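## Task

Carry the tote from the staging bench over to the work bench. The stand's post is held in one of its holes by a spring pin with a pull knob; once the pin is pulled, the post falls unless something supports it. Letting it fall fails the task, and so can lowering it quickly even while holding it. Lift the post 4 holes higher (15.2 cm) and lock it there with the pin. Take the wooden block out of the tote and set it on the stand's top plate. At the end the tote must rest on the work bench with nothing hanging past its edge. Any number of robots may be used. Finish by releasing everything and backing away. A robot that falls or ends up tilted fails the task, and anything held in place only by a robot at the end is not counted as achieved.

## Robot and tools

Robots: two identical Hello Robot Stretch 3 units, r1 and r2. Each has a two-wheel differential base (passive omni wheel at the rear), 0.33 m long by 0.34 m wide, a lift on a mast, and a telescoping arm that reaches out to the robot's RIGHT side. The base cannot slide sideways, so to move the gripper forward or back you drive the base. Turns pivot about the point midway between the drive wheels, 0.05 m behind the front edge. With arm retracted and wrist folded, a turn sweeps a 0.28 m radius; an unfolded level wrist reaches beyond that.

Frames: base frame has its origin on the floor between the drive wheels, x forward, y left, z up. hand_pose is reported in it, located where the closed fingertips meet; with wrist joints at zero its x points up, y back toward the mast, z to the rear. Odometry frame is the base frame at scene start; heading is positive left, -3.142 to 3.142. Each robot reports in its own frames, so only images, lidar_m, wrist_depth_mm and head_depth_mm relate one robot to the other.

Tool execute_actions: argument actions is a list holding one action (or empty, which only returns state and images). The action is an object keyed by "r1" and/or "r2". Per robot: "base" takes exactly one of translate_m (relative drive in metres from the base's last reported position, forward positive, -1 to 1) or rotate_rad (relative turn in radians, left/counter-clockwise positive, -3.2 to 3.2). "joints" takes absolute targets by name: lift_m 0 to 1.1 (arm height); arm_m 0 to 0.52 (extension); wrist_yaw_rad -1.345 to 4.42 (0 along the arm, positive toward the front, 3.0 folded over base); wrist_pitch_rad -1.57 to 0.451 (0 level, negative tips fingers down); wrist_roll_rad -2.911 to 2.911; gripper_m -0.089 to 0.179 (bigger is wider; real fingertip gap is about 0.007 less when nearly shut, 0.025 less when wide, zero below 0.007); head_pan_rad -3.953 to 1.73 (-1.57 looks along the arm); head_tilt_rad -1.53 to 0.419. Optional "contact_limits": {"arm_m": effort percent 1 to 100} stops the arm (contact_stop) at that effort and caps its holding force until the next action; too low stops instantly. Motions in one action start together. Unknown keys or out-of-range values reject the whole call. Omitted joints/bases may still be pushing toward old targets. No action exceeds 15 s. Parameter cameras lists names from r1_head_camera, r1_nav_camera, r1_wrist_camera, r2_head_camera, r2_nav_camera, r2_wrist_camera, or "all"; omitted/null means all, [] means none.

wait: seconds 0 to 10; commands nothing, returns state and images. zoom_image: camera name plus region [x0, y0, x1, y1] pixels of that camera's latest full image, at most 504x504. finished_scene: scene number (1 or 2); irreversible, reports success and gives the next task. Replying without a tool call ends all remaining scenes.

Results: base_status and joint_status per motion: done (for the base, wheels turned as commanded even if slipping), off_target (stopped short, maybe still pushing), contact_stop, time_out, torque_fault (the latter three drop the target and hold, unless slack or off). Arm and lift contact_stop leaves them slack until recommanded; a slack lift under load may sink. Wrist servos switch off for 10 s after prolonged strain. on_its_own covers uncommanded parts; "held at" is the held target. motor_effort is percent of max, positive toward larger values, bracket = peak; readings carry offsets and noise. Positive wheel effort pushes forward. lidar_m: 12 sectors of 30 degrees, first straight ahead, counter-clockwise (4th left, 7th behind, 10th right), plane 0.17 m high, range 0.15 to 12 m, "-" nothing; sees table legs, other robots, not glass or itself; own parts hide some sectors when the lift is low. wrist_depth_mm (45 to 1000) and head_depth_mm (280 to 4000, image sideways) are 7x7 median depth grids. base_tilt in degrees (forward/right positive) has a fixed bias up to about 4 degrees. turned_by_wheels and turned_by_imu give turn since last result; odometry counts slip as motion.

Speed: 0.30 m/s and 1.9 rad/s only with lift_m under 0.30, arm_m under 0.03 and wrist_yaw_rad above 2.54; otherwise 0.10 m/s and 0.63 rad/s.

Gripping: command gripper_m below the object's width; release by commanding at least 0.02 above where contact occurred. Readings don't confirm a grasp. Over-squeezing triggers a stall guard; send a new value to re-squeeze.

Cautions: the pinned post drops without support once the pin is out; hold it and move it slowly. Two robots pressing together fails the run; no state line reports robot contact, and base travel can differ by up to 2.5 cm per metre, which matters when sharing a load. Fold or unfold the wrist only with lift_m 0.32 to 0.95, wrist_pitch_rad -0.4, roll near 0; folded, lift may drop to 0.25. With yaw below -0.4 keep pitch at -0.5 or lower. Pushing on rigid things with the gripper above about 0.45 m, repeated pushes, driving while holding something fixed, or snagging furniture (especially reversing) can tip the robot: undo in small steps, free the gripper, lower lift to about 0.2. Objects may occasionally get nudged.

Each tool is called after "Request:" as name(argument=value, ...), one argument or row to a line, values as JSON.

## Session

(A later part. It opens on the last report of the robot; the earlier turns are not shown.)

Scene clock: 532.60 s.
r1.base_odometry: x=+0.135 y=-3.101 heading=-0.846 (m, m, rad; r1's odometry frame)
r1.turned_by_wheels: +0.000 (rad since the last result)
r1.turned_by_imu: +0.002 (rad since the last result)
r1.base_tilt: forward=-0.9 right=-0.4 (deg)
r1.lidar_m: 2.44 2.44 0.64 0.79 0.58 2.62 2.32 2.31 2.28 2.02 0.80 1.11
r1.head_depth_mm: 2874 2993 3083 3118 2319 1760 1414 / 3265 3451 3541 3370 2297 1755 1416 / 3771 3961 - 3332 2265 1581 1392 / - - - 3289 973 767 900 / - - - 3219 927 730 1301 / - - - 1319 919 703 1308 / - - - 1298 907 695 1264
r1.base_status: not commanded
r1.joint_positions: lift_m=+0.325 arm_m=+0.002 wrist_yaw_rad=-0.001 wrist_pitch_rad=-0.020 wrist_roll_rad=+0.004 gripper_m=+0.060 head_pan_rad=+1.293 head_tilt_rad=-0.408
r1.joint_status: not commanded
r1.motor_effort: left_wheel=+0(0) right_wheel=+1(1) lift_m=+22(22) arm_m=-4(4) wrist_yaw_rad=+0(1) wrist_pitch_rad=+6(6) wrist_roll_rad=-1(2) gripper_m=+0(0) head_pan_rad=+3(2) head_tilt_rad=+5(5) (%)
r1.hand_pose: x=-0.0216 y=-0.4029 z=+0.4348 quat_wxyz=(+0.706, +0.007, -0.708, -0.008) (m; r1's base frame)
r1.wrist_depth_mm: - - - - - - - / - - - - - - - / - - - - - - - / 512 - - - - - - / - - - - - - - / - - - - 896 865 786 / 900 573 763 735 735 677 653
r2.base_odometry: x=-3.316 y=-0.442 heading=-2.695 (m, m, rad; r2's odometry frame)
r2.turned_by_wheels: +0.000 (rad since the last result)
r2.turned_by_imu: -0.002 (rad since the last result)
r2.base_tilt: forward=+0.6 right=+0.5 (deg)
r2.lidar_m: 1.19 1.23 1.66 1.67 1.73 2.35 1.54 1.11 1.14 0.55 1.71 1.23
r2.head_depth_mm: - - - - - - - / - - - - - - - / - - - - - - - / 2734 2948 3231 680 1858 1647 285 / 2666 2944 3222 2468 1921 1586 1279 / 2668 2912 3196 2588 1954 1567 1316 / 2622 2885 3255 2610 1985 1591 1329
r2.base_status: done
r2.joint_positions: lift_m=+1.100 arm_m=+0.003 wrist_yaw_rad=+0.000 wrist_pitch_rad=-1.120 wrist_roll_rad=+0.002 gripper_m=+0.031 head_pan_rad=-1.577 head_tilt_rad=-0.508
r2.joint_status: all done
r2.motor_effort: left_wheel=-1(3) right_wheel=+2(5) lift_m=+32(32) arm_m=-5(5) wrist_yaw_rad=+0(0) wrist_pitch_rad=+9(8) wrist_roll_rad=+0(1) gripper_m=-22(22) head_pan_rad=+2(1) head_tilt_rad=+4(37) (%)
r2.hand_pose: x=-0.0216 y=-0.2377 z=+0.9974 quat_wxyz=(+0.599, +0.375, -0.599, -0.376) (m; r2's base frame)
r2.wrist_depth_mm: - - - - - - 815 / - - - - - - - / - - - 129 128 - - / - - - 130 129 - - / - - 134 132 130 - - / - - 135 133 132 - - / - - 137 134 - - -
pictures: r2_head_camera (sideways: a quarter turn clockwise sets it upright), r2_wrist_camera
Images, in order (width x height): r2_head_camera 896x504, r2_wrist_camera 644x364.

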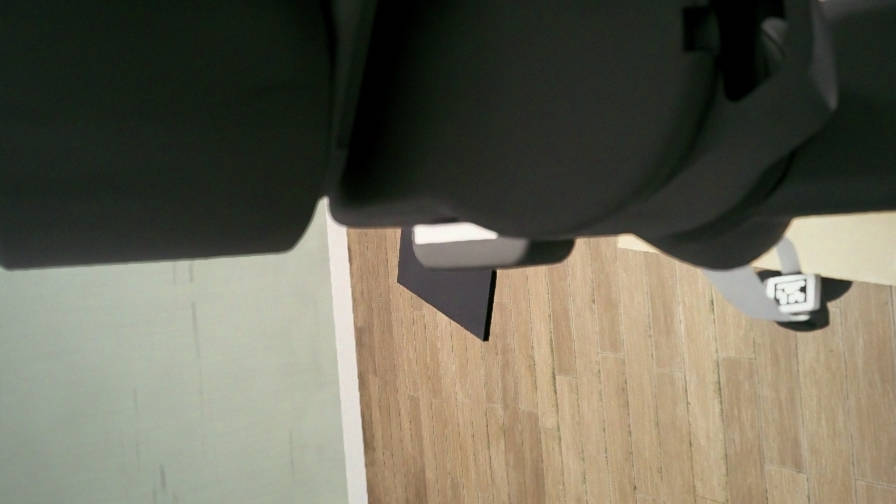

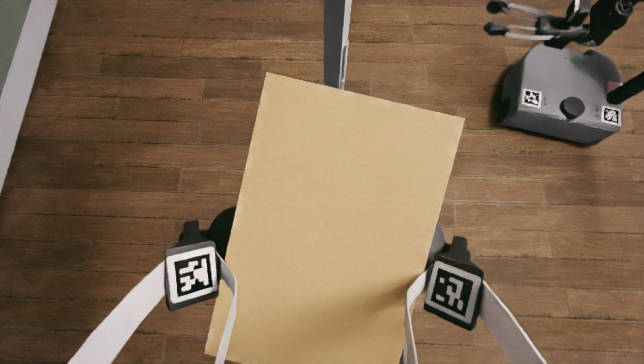

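Request:
execute_actions(
  actions=[
    {"r2":{"joints":{"wrist_pitch_rad":-0.5}}},
  ],
  cameras=[],
)

Request:
execute_actions(
  actions=[
    {"r2":{"joints":{"wrist_pitch_rad":0.0,"lift_m":1.02}}},
  ],
  cameras=[],
)

Request:
execute_actions(
  actions=[
    {"r2":{"joints":{"arm_m":0.16}}},
  ],
  cameras=["r2_head_camera","r2_wrist_camera","r2_nav_camera"],
)

Scene clock: 533.83 s.
r1.base_odometry: x=+0.135 y=-3.101 heading=-0.846 (m, m, rad; r1's odometry frame)
r1.turned_by_wheels: +0.000 (rad since the last result)
r1.turned_by_imu: +0.000 (rad since the last result)
r1.base_tilt: forward=-0.9 right=-0.3 (deg)
r1.lidar_m: 2.44 2.44 0.64 0.79 0.58 2.62 2.31 2.31 2.29 2.02 0.80 1.11
r1.head_depth_mm: 2922 3003 3068 3113 2331 1770 1428 / 3288 3380 3549 3352 2310 1743 1409 / 3760 3950 - 3299 2280 1575 1398 / - - - 3289 975 766 897 / - - - 3216 929 731 1296 / - - - 1313 920 702 1309 / - - - 1297 910 698 1265
r1.base_status: not commanded
r1.joint_positions: lift_m=+0.325 arm_m=+0.002 wrist_yaw_rad=-0.001 wrist_pitch_rad=-0.020 wrist_roll_rad=+0.004 gripper_m=+0.060 head_pan_rad=+1.293 head_tilt_rad=-0.408
r1.joint_status: not commanded
r1.motor_effort: left_wheel=+0(0) right_wheel=+1(1) lift_m=+22(22) arm_m=-4(4) wrist_yaw_rad=+1(1) wrist_pitch_rad=+6(6) wrist_roll_rad=-1(2) gripper_m=+0(0) head_pan_rad=+3(3) head_tilt_rad=+5(5) (%)
r1.hand_pose: x=-0.0216 y=-0.4029 z=+0.4348 quat_wxyz=(+0.706, +0.007, -0.708, -0.008) (m; r1's base frame)
r1.wrist_depth_mm: - - - - - - - / - - - - - - - / - - - - - - - / 512 - - - - - - / - - - - - - - / - - - - 922 852 797 / 933 581 771 749 734 693 659
r2.base_odometry: x=-3.316 y=-0.442 heading=-2.695 (m, m, rad; r2's odometry frame)
r2.turned_by_wheels: +0.000 (rad since the last result)
r2.turned_by_imu: +0.000 (rad since the last result)
r2.base_tilt: forward=+0.5 right=+0.6 (deg)
r2.lidar_m: 1.19 1.23 1.66 1.68 1.73 2.35 1.54 1.11 1.13 0.55 1.71 1.24
r2.head_depth_mm: - - - - - - 1220 / - - - - - - 1225 / - - - - - - 1203 / 2720 2922 - 355 1745 1550 1271 / 2666 2942 3176 2558 1868 1561 1308 / 2692 2931 3162 2583 1949 1570 1318 / 2652 2878 3188 2591 1978 1583 1320
r2.base_status: not commanded
r2.joint_positions: lift_m=+1.100 arm_m=+0.003 wrist_yaw_rad=+0.000 wrist_pitch_rad=-0.542 wrist_roll_rad=+0.002 gripper_m=+0.031 head_pan_rad=-1.577 head_tilt_rad=-0.508
r2.joint_status: all done
r2.motor_effort: left_wheel=-1(1) right_wheel=+1(2) lift_m=+32(31) arm_m=-5(5) wrist_yaw_rad=+0(0) wrist_pitch_rad=+20(20) wrist_roll_rad=+0(0) gripper_m=-22(22) head_pan_rad=+3(3) head_tilt_rad=+4(4) (%)
r2.hand_pose: x=-0.0215 y=-0.3547 z=+1.0857 quat_wxyz=(+0.681, +0.189, -0.682, -0.190) (m; r2's base frame)
r2.wrist_depth_mm: - - - - - - - / - - - - - - - / - - - 143 141 - - / - - - 140 138 - - / - - 138 136 134 - 911 / - - 134 131 130 - - / - - 131 129 129 - -
pictures: none
No camera images: the call's "cameras" was empty. Leave "cameras" out to get every camera's image.

Scene clock: 535.40 s.
r1.base_odometry: x=+0.135 y=-3.101 heading=-0.846 (m, m, rad; r1's odometry frame)
r1.turned_by_wheels: +0.000 (rad since the last result)
r1.turned_by_imu: +0.000 (rad since the last result)
r1.base_tilt: forward=-1.0 right=-0.4 (deg)
r1.lidar_m: 2.44 2.44 0.64 0.79 0.58 2.63 2.31 2.31 2.28 2.02 0.80 1.11
r1.head_depth_mm: 2899 2979 3062 3118 2326 1757 1421 / 3277 3462 3574 3341 2303 1753 1413 / 3740 3946 - 3286 2269 1581 1394 / - - - 3274 979 766 897 / - - - 3232 927 731 1298 / - - - 1318 919 703 1306 / - - - 1298 907 699 1264
r1.base_status: not commanded
r1.joint_positions: lift_m=+0.325 arm_m=+0.002 wrist_yaw_rad=-0.001 wrist_pitch_rad=-0.020 wrist_roll_rad=+0.004 gripper_m=+0.060 head_pan_rad=+1.293 head_tilt_rad=-0.408
r1.joint_status: not commanded
r1.motor_effort: left_wheel=+0(0) right_wheel=+0(1) lift_m=+22(22) arm_m=-5(4) wrist_yaw_rad=+1(1) wrist_pitch_rad=+6(6) wrist_roll_rad=-1(1) gripper_m=+0(0) head_pan_rad=+4(3) head_tilt_rad=+5(5) (%)
r1.hand_pose: x=-0.0216 y=-0.4029 z=+0.4348 quat_wxyz=(+0.706, +0.007, -0.708, -0.008) (m; r1's base frame)
r1.wrist_depth_mm: - - - - - - - / - - - - - - - / - - - - - - - / 505 - - - - - - / - - - - - - - / - - - - 904 847 786 / 899 574 777 763 716 681 665
r2.base_odometry: x=-3.316 y=-0.442 heading=-2.695 (m, m, rad; r2's odometry frame)
r2.turned_by_wheels: +0.000 (rad since the last result)
r2.turned_by_imu: +0.000 (rad since the last result)
r2.base_tilt: forward=+0.5 right=+0.6 (deg)
r2.lidar_m: 1.18 1.23 1.66 1.68 1.74 2.35 1.55 1.11 1.13 0.55 1.70 1.24
r2.head_depth_mm: 2718 3020 3205 - - - - / 2731 2972 3186 - - - - / 2718 2975 360 - - - - / 2699 2963 363 - - 1526 1296 / 2704 2981 3174 2358 1935 1557 1305 / 2682 2900 3148 2581 1953 1574 1322 / 2659 2871 3179 2589 1973 1585 1324
r2.base_status: not commanded
r2.joint_positions: lift_m=+1.020 arm_m=+0.003 wrist_yaw_rad=+0.000 wrist_pitch_rad=-0.051 wrist_roll_rad=+0.002 gripper_m=+0.031 head_pan_rad=-1.577 head_tilt_rad=-0.508
r2.joint_status: wrist_pitch_rad off_target (ended at -0.051, target +0.000); the others done
r2.motor_effort: left_wheel=-1(1) right_wheel=+1(1) lift_m=+26(27) arm_m=-5(4) wrist_yaw_rad=+0(0) wrist_pitch_rad=+24(25) wrist_roll_rad=-1(1) gripper_m=-22(22) head_pan_rad=+3(2) head_tilt_rad=+4(4) (%)
r2.hand_pose: x=-0.0214 y=-0.4023 z=+1.1215 quat_wxyz=(+0.706, +0.019, -0.707, -0.018) (m; r2's base frame)
r2.wrist_depth_mm: - - - - - - - / - - - - - - - / - - - 144 142 - - / - - - 140 138 - - / - - 138 135 133 - - / - - 134 132 130 - - / - - 131 128 128 - -
pictures: none
No camera images: the call's "cameras" was empty. Leave "cameras" out to get every camera's image.

Scene clock: 537.80 s.
r1.base_odometry: x=+0.135 y=-3.101 heading=-0.846 (m, m, rad; r1's odometry frame)
r1.turned_by_wheels: +0.000 (rad since the last result)
r1.turned_by_imu: +0.001 (rad since the last result)
r1.base_tilt: forward=-0.9 right=-0.3 (deg)
r1.lidar_m: 2.44 2.44 0.64 0.79 0.58 2.62 2.31 2.32 2.29 2.02 0.80 1.11
r1.head_depth_mm: 2899 3012 3131 3156 2312 1762 1419 / 3279 3437 3551 3356 2296 1745 1412 / 3762 3883 - 3333 2293 1585 1399 / - - - 3267 977 764 901 / - - - 3224 927 733 1296 / - - - 1320 916 702 1306 / - - - 1307 909 699 1266
r1.base_status: not commanded
r1.joint_positions: lift_m=+0.325 arm_m=+0.002 wrist_yaw_rad=-0.001 wrist_pitch_rad=-0.020 wrist_roll_rad=+0.004 gripper_m=+0.060 head_pan_rad=+1.293 head_tilt_rad=-0.408
r1.joint_status: not commanded
r1.motor_effort: left_wheel=+0(0) right_wheel=+1(1) lift_m=+22(22) arm_m=-4(4) wrist_yaw_rad=+1(1) wrist_pitch_rad=+6(6) wrist_roll_rad=-2(1) gripper_m=+0(0) head_pan_rad=+3(4) head_tilt_rad=+5(4) (%)
r1.hand_pose: x=-0.0216 y=-0.4029 z=+0.4348 quat_wxyz=(+0.706, +0.007, -0.708, -0.008) (m; r1's base frame)
r1.wrist_depth_mm: - - - - - - - / - - - - - - - / - - - - - - - / 503 - - - - - - / - - - - - - - / - - - - 915 848 809 / 905 580 793 771 718 683 668
r2.base_odometry: x=-3.316 y=-0.442 heading=-2.695 (m, m, rad; r2's odometry frame)
r2.turned_by_wheels: +0.000 (rad since the last result)
r2.turned_by_imu: +0.000 (rad since the last result)
r2.base_tilt: forward=+0.4 right=+0.6 (deg)
r2.lidar_m: 1.18 1.23 1.66 1.68 1.73 2.34 1.55 1.11 1.13 0.55 1.71 1.24
r2.head_depth_mm: 2715 2972 - - 1870 1514 1273 / 2688 2924 - - 1884 1533 1274 / 2702 2920 - - 1846 1508 1225 / 2677 2878 - 634 1798 1508 1266 / 2687 2898 3150 2450 1927 1567 1311 / 2652 2957 3139 2575 1959 1574 1315 / 2640 2906 3190 2611 1973 1581 1324
r2.base_status: not commanded
r2.joint_positions: lift_m=+1.020 arm_m=+0.160 wrist_yaw_rad=+0.000 wrist_pitch_rad=-0.050 wrist_roll_rad=+0.002 gripper_m=+0.031 head_pan_rad=-1.577 head_tilt_rad=-0.507
r2.joint_status: all done
r2.motor_effort: left_wheel=-1(1) right_wheel=+2(1) lift_m=+26(26) arm_m=+6(7) wrist_yaw_rad=+0(0) wrist_pitch_rad=+24(24) wrist_roll_rad=+0(0) gripper_m=-22(22) head_pan_rad=+2(3) head_tilt_rad=+6(4) (%)
r2.hand_pose: x=-0.0214 y=-0.5593 z=+1.1218 quat_wxyz=(+0.706, +0.018, -0.707, -0.018) (m; r2's base frame)
r2.wrist_depth_mm: - - - - - - - / - - - - - - - / - - - 144 142 - - / - - - 140 138 - - / - - 138 136 134 - - / - - 134 132 130 - - / - - 131 128 129 - -
pictures: r2_head_camera (sideways: a quarter turn clockwise sets it upright), r2_nav_camera (sideways: a quarter turn counterclockwise sets it upright), r2_wrist_camera
Images, in order (width x height): r2_head_camera 896x504, r2_nav_camera 672x504, r2_wrist_camera 644x364.

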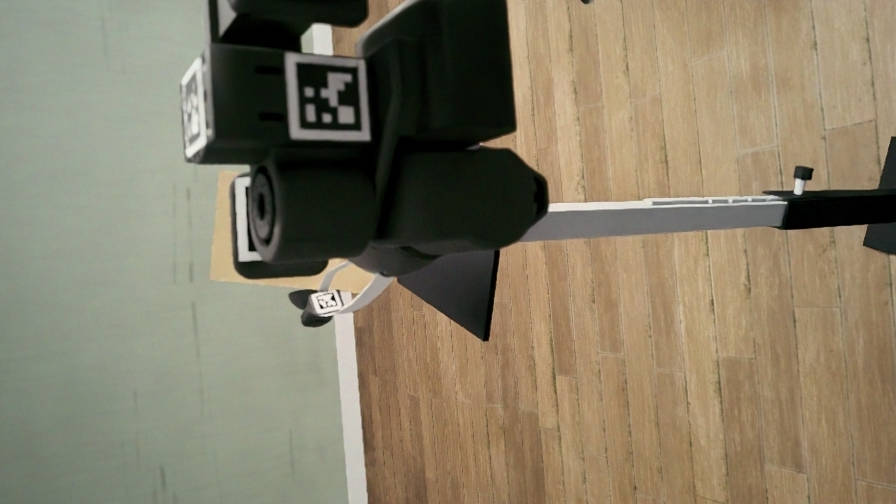

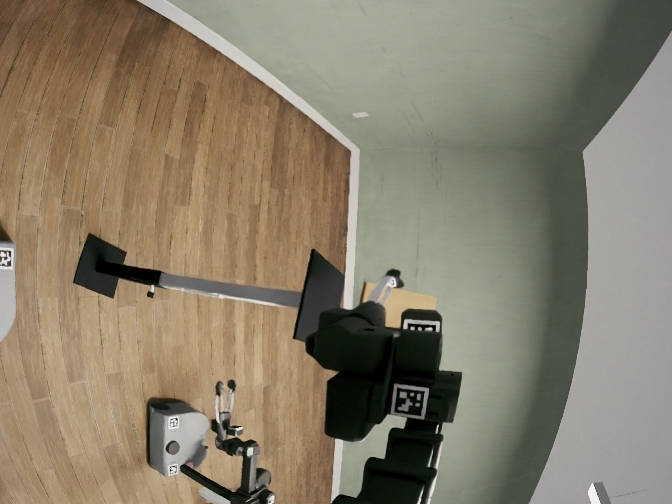

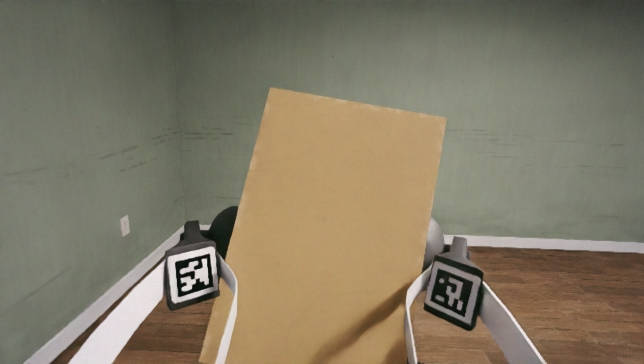

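Lower until contact.

Request:
execute_actions(
  actions=[
    {"r2":{"joints":{"lift_m":0.95}}},
  ],
  cameras=["r2_head_camera","r2_nav_camera"],
)

Scene clock: 539.33 s.
r1.base_odometry: x=+0.135 y=-3.101 heading=-0.846 (m, m, rad; r1's odometry frame)
r1.turned_by_wheels: +0.000 (rad since the last result)
r1.turned_by_imu: +0.000 (rad since the last result)
r1.base_tilt: forward=-0.9 right=-0.4 (deg)
r1.lidar_m: 2.44 2.44 0.64 0.79 0.58 2.61 2.31 2.31 2.29 2.02 0.80 1.11
r1.head_depth_mm: 2877 3004 3099 3127 2325 1765 1413 / 3252 3408 3574 3405 2300 1757 1415 / 3721 3914 - 3341 2287 1576 1401 / - - - 3251 978 768 898 / - - - 3202 929 731 1294 / - - - 1324 920 703 1306 / - - - 1305 906 698 1267
r1.base_status: not commanded
r1.joint_positions: lift_m=+0.325 arm_m=+0.002 wrist_yaw_rad=-0.001 wrist_pitch_rad=-0.020 wrist_roll_rad=+0.004 gripper_m=+0.060 head_pan_rad=+1.293 head_tilt_rad=-0.408
r1.joint_status: not commanded
r1.motor_effort: left_wheel=+0(0) right_wheel=+1(1) lift_m=+22(22) arm_m=-4(5) wrist_yaw_rad=+1(2) wrist_pitch_rad=+5(6) wrist_roll_rad=-1(2) gripper_m=+0(0) head_pan_rad=+4(3) head_tilt_rad=+5(5) (%)
r1.hand_pose: x=-0.0216 y=-0.4029 z=+0.4348 quat_wxyz=(+0.706, +0.007, -0.708, -0.008) (m; r1's base frame)
r1.wrist_depth_mm: - - - - - - - / - - - - - - - / - - - - - - - / 509 - - - - - - / - - - - - - - / - - - - 882 860 809 / 919 576 775 766 726 692 658
r2.base_odometry: x=-3.316 y=-0.442 heading=-2.695 (m, m, rad; r2's odometry frame)
r2.turned_by_wheels: +0.000 (rad since the last result)
r2.turned_by_imu: +0.000 (rad since the last result)
r2.base_tilt: forward=+0.5 right=+0.7 (deg)
r2.lidar_m: 1.19 1.23 1.66 1.68 1.73 2.34 1.54 1.11 1.14 0.55 1.71 1.24
r2.head_depth_mm: 2743 2974 3218 - - 1509 1273 / 2721 2982 3265 - - 1519 1285 / 2689 2988 3186 - - 1501 1226 / 2709 2936 3132 - 1884 1516 1272 / 2692 2922 3172 2389 1945 1564 1308 / 2649 2938 3183 2578 1955 1572 1313 / 2656 2955 3182 2596 1979 1577 1325
r2.base_status: not commanded
r2.joint_positions: lift_m=+0.950 arm_m=+0.160 wrist_yaw_rad=+0.000 wrist_pitch_rad=-0.050 wrist_roll_rad=+0.002 gripper_m=+0.031 head_pan_rad=-1.577 head_tilt_rad=-0.507
r2.joint_status: all done
r2.motor_effort: left_wheel=+0(1) right_wheel=+2(1) lift_m=+27(25) arm_m=+5(6) wrist_yaw_rad=+0(0) wrist_pitch_rad=+23(24) wrist_roll_rad=+0(0) gripper_m=-22(22) head_pan_rad=+2(3) head_tilt_rad=+5(4) (%)
r2.hand_pose: x=-0.0214 y=-0.5593 z=+1.0520 quat_wxyz=(+0.706, +0.018, -0.707, -0.018) (m; r2's base frame)
r2.wrist_depth_mm: - - - - - - - / - - - - - - - / - - - 144 141 - - / - - - 140 138 - - / - - 138 136 133 - - / - - 134 131 130 - - / - - 131 129 129 - -
pictures: r2_head_camera (sideways: a quarter turn clockwise sets it upright), r2_nav_camera (sideways: a quarter turn counterclockwise sets it upright)
Images, in order (width x height): r2_head_camera 896x504, r2_nav_camera 672x504.

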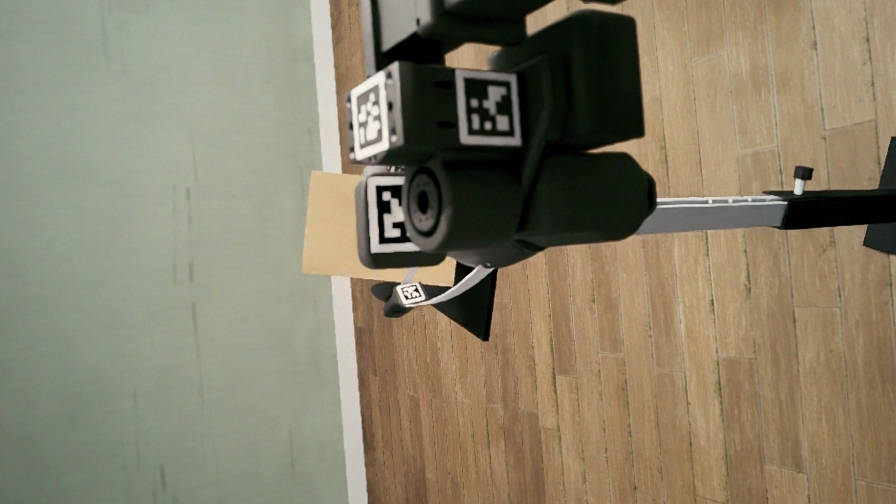

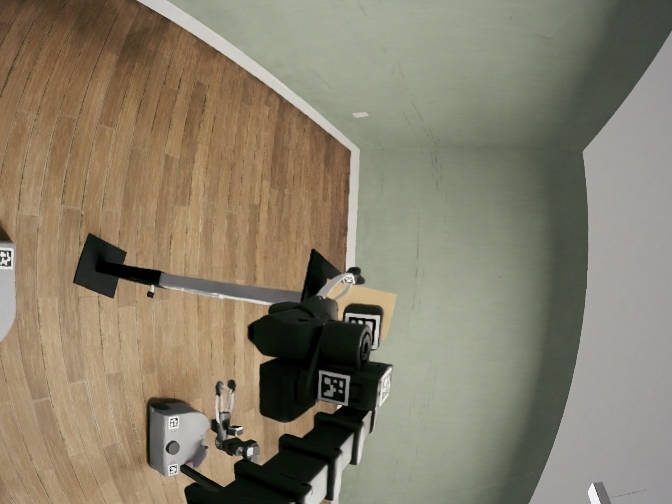

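Request:
execute_actions(
  actions=[
    {"r2":{"joints":{"lift_m":0.925}}},
  ],
  cameras=[],
)

Scene clock: 540.40 s.
r1.base_odometry: x=+0.135 y=-3.101 heading=-0.846 (m, m, rad; r1's odometry frame)
r1.turned_by_wheels: +0.000 (rad since the last result)
r1.turned_by_imu: +0.000 (rad since the last result)
r1.base_tilt: forward=-1.0 right=-0.4 (deg)
r1.lidar_m: 2.44 2.45 0.64 0.79 0.58 2.61 2.31 2.31 2.29 2.01 0.80 1.11
r1.head_depth_mm: 2898 3002 3083 3111 2328 1763 1410 / 3259 3422 3573 3395 2290 1753 1408 / 3723 3854 - 3298 2284 1578 1399 / - - - 3232 978 769 902 / - - - 3237 927 733 1303 / - - - 1316 917 703 1308 / - - - 1300 909 700 1267
r1.base_status: not commanded
r1.joint_positions: lift_m=+0.325 arm_m=+0.002 wrist_yaw_rad=-0.001 wrist_pitch_rad=-0.020 wrist_roll_rad=+0.004 gripper_m=+0.060 head_pan_rad=+1.293 head_tilt_rad=-0.408
r1.joint_status: not commanded
r1.motor_effort: left_wheel=+0(0) right_wheel=+1(1) lift_m=+22(22) arm_m=-4(5) wrist_yaw_rad=+1(1) wrist_pitch_rad=+6(6) wrist_roll_rad=-1(1) gripper_m=+0(0) head_pan_rad=+4(4) head_tilt_rad=+5(5) (%)
r1.hand_pose: x=-0.0216 y=-0.4029 z=+0.4348 quat_wxyz=(+0.706, +0.007, -0.708, -0.008) (m; r1's base frame)
r1.wrist_depth_mm: - - - - - - - / - - - - - - - / - - - - - - - / 509 - - - - - - / - - - - - - - / - - - - 904 846 800 / 929 582 784 747 729 696 664
r2.base_odometry: x=-3.316 y=-0.442 heading=-2.695 (m, m, rad; r2's odometry frame)
r2.turned_by_wheels: +0.000 (rad since the last result)
r2.turned_by_imu: +0.000 (rad since the last result)
r2.base_tilt: forward=+0.5 right=+0.6 (deg)
r2.lidar_m: 1.18 1.22 1.66 1.68 1.73 2.35 1.55 1.11 1.13 0.55 1.71 1.24
r2.head_depth_mm: 2740 3013 3236 - - 1467 1277 / 2732 2926 3176 - - 1489 1287 / 2709 2978 3142 - - 1503 1232 / 2681 2924 3114 555 1865 1517 1274 / 2668 2942 3218 2454 1934 1564 1305 / 2638 2864 3169 2593 1953 1579 1323 / 2628 2893 3187 2583 1988 1590 1328
r2.base_status: not commanded
r2.joint_positions: lift_m=+0.925 arm_m=+0.160 wrist_yaw_rad=+0.000 wrist_pitch_rad=+0.018 wrist_roll_rad=-0.007 gripper_m=+0.031 head_pan_rad=-1.577 head_tilt_rad=-0.507
r2.joint_status: all done
r2.motor_effort: left_wheel=-1(1) right_wheel=+1(1) lift_m=+21(24) arm_m=+6(6) wrist_yaw_rad=+0(0) wrist_pitch_rad=-8(23) wrist_roll_rad=+3(3) gripper_m=-21(22) head_pan_rad=+2(3) head_tilt_rad=+5(4) (%)
r2.hand_pose: x=-0.0214 y=-0.5612 z=+1.0445 quat_wxyz=(+0.710, -0.006, -0.704, +0.006) (m; r2's base frame)
r2.wrist_depth_mm: - - - - - - - / - - - - - - - / - - - 139 137 - - / - - - 136 135 - - / - - 136 134 133 - - / - - 134 132 130 - - / - - 132 130 174 - -
pictures: none
No camera images: the call's "cameras" was empty. Leave "cameras" out to get every camera's image.

Contact. Release.

Request:
execute_actions(
  actions=[
    {"r2":{"joints":{"gripper_m":0.15}}},
  ],
  cameras=[],
)

Request:
execute_actions(
  actions=[
    {"r2":{"joints":{"arm_m":0.0}}},
  ],
  cameras=["r2_head_camera","r2_wrist_camera"],
)

Scene clock: 542.17 s.
r1.base_odometry: x=+0.135 y=-3.101 heading=-0.846 (m, m, rad; r1's odometry frame)
r1.turned_by_wheels: +0.000 (rad since the last result)
r1.turned_by_imu: +0.000 (rad since the last result)
r1.base_tilt: forward=-0.9 right=-0.3 (deg)
r1.lidar_m: 2.43 2.44 0.64 0.79 0.58 2.61 2.31 2.31 2.28 2.02 0.80 1.11
r1.head_depth_mm: 2896 2989 3106 3099 2328 1761 1421 / 3259 3417 3490 3350 2310 1738 1405 / 3763 3942 - 3330 2281 1580 1397 / - - - 3266 975 765 897 / - - - 3225 924 732 1302 / - - - 1310 917 704 1303 / - - - 1303 910 700 1263
r1.base_status: not commanded
r1.joint_positions: lift_m=+0.325 arm_m=+0.002 wrist_yaw_rad=-0.001 wrist_pitch_rad=-0.020 wrist_roll_rad=+0.004 gripper_m=+0.060 head_pan_rad=+1.293 head_tilt_rad=-0.408
r1.joint_status: not commanded
r1.motor_effort: left_wheel=+0(0) right_wheel=+1(1) lift_m=+22(22) arm_m=-4(5) wrist_yaw_rad=+1(1) wrist_pitch_rad=+6(6) wrist_roll_rad=-1(2) gripper_m=+0(0) head_pan_rad=+4(4) head_tilt_rad=+4(5) (%)
r1.hand_pose: x=-0.0216 y=-0.4029 z=+0.4348 quat_wxyz=(+0.706, +0.007, -0.708, -0.008) (m; r1's base frame)
r1.wrist_depth_mm: - - - - - - - / - - - - - - - / - - - - - - - / 510 - - - - - - / - - - - - - - / - - - - 876 842 793 / 887 577 790 760 716 685 650
r2.base_odometry: x=-3.316 y=-0.442 heading=-2.695 (m, m, rad; r2's odometry frame)
r2.turned_by_wheels: +0.000 (rad since the last result)
r2.turned_by_imu: +0.000 (rad since the last result)
r2.base_tilt: forward=+0.5 right=+0.5 (deg)
r2.lidar_m: 1.19 1.23 1.66 1.68 1.73 2.35 1.55 1.11 1.13 0.55 1.71 1.24
r2.head_depth_mm: 2742 2983 3215 - - 1480 1274 / 2694 2995 3195 - - 1502 1281 / 2698 2970 3206 - - 1503 1229 / 2676 2949 3104 552 1878 1503 1269 / 2667 2964 3243 2246 1931 1560 1307 / 2651 2921 3161 2558 1942 1578 1316 / 2653 2867 3186 2638 1977 1591 1322
r2.base_status: not commanded
r2.joint_positions: lift_m=+0.925 arm_m=+0.160 wrist_yaw_rad=+0.004 wrist_pitch_rad=-0.016 wrist_roll_rad=-0.006 gripper_m=+0.150 head_pan_rad=-1.577 head_tilt_rad=-0.507
r2.joint_status: all done
r2.motor_effort: left_wheel=-1(1) right_wheel=+1(1) lift_m=+24(23) arm_m=+6(6) wrist_yaw_rad=-4(8) wrist_pitch_rad=+8(10) wrist_roll_rad=+3(3) gripper_m=+0(90) head_pan_rad=+3(2) head_tilt_rad=+4(4) (%)
r2.hand_pose: x=-0.0205 y=-0.5604 z=+1.0355 quat_wxyz=(+0.709, +0.007, -0.705, -0.005) (m; r2's base frame)
r2.wrist_depth_mm: - - - - - - - / - - - - - - - / - - 114 109 104 - - / - - 118 112 108 - - / - - 123 116 112 - - / - - 127 120 116 - - / - - 132 124 120 - -
pictures: none
No camera images: the call's "cameras" was empty. Leave "cameras" out to get every camera's image.

Scene clock: 544.57 s.
r1.base_odometry: x=+0.135 y=-3.101 heading=-0.846 (m, m, rad; r1's odometry frame)
r1.turned_by_wheels: +0.000 (rad since the last result)
r1.turned_by_imu: +0.001 (rad since the last result)
r1.base_tilt: forward=-0.9 right=-0.4 (deg)
r1.lidar_m: 2.44 2.44 0.63 0.79 0.58 2.61 2.31 2.31 2.29 2.02 0.80 1.11
r1.head_depth_mm: 2888 2995 3121 3128 2332 1762 1426 / 3292 3432 3564 3356 2308 1749 1409 / 3723 3901 - 3341 2285 1581 1391 / - - - 3275 976 767 897 / - - - 3229 926 731 1296 / - - - 1318 918 703 1310 / - - - 1299 907 698 1268
r1.base_status: not commanded
r1.joint_positions: lift_m=+0.325 arm_m=+0.002 wrist_yaw_rad=-0.001 wrist_pitch_rad=-0.020 wrist_roll_rad=+0.004 gripper_m=+0.060 head_pan_rad=+1.293 head_tilt_rad=-0.408
r1.joint_status: not commanded
r1.motor_effort: left_wheel=+0(0) right_wheel=+1(1) lift_m=+22(22) arm_m=-4(4) wrist_yaw_rad=+1(1) wrist_pitch_rad=+6(6) wrist_roll_rad=-1(1) gripper_m=+0(1) head_pan_rad=+3(3) head_tilt_rad=+5(5) (%)
r1.hand_pose: x=-0.0216 y=-0.4029 z=+0.4348 quat_wxyz=(+0.706, +0.007, -0.708, -0.008) (m; r1's base frame)
r1.wrist_depth_mm: - - - - - - - / - - - - - - - / - - - - - - - / 511 - - - - - - / - - - - - - - / - - - - 917 841 822 / 890 573 779 737 717 677 655
r2.base_odometry: x=-3.316 y=-0.442 heading=-2.695 (m, m, rad; r2's odometry frame)
r2.turned_by_wheels: +0.000 (rad since the last result)
r2.turned_by_imu: +0.000 (rad since the last result)
r2.base_tilt: forward=+0.5 right=+0.5 (deg)
r2.lidar_m: 1.19 1.23 1.66 1.68 1.73 2.35 1.54 1.11 1.13 0.55 1.71 1.24
r2.head_depth_mm: 2731 2984 3179 2423 1873 - - / 2709 3015 3203 2454 1888 1572 - / 2700 2958 3175 562 2033 - - / 2677 2940 3118 548 1888 1579 1267 / 2683 2925 3193 2488 1884 1559 1307 / 2668 2943 3207 2599 1954 1583 1317 / 2647 2898 3178 2637 1967 1583 1323
r2.base_status: not commanded
r2.joint_positions: lift_m=+0.925 arm_m=+0.003 wrist_yaw_rad=+0.003 wrist_pitch_rad=-0.017 wrist_roll_rad=-0.005 gripper_m=+0.150 head_pan_rad=-1.577 head_tilt_rad=-0.507
r2.joint_status: all done
joint sent to its limit — the command would take r2.arm_m past its lower limit, so that joint was sent only as far as its limit.
r2.motor_effort: left_wheel=-1(1) right_wheel=+1(1) lift_m=+24(23) arm_m=-5(6) wrist_yaw_rad=-2(3) wrist_pitch_rad=+8(8) wrist_roll_rad=+2(3) gripper_m=+0(0) head_pan_rad=+3(2) head_tilt_rad=+4(3) (%)
r2.hand_pose: x=-0.0208 y=-0.4034 z=+1.0354 quat_wxyz=(+0.709, +0.007, -0.705, -0.005) (m; r2's base frame)
r2.wrist_depth_mm: - - - - - - - / - - - - - - - / - - - 264 - - - / - - - 270 - - - / - - - 278 - - - / - - - - - - - / - - - - - - -
pictures: r2_head_camera (sideways: a quarter turn clockwise sets it upright), r2_wrist_camera
Images, in order (width x height): r2_head_camera 896x504, r2_wrist_camera 644x364.

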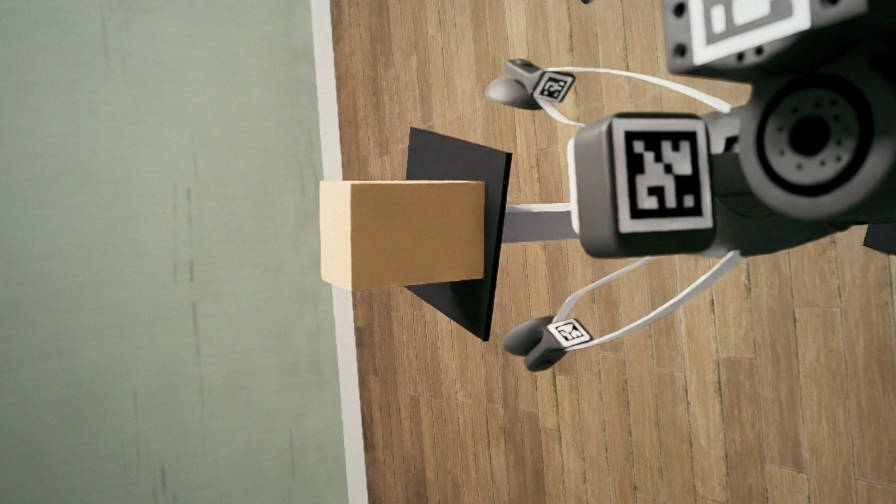

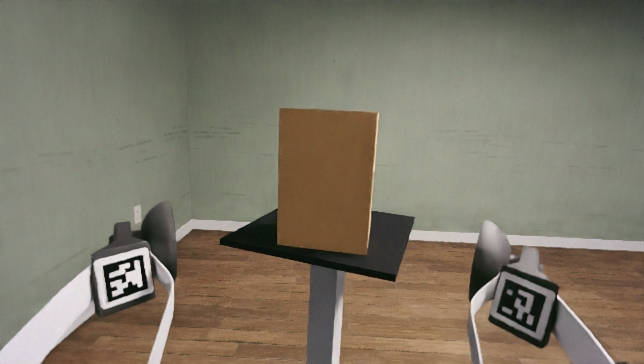

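Request:
finished_scene(
  scene=1,
)

The scene is finished: the task was done.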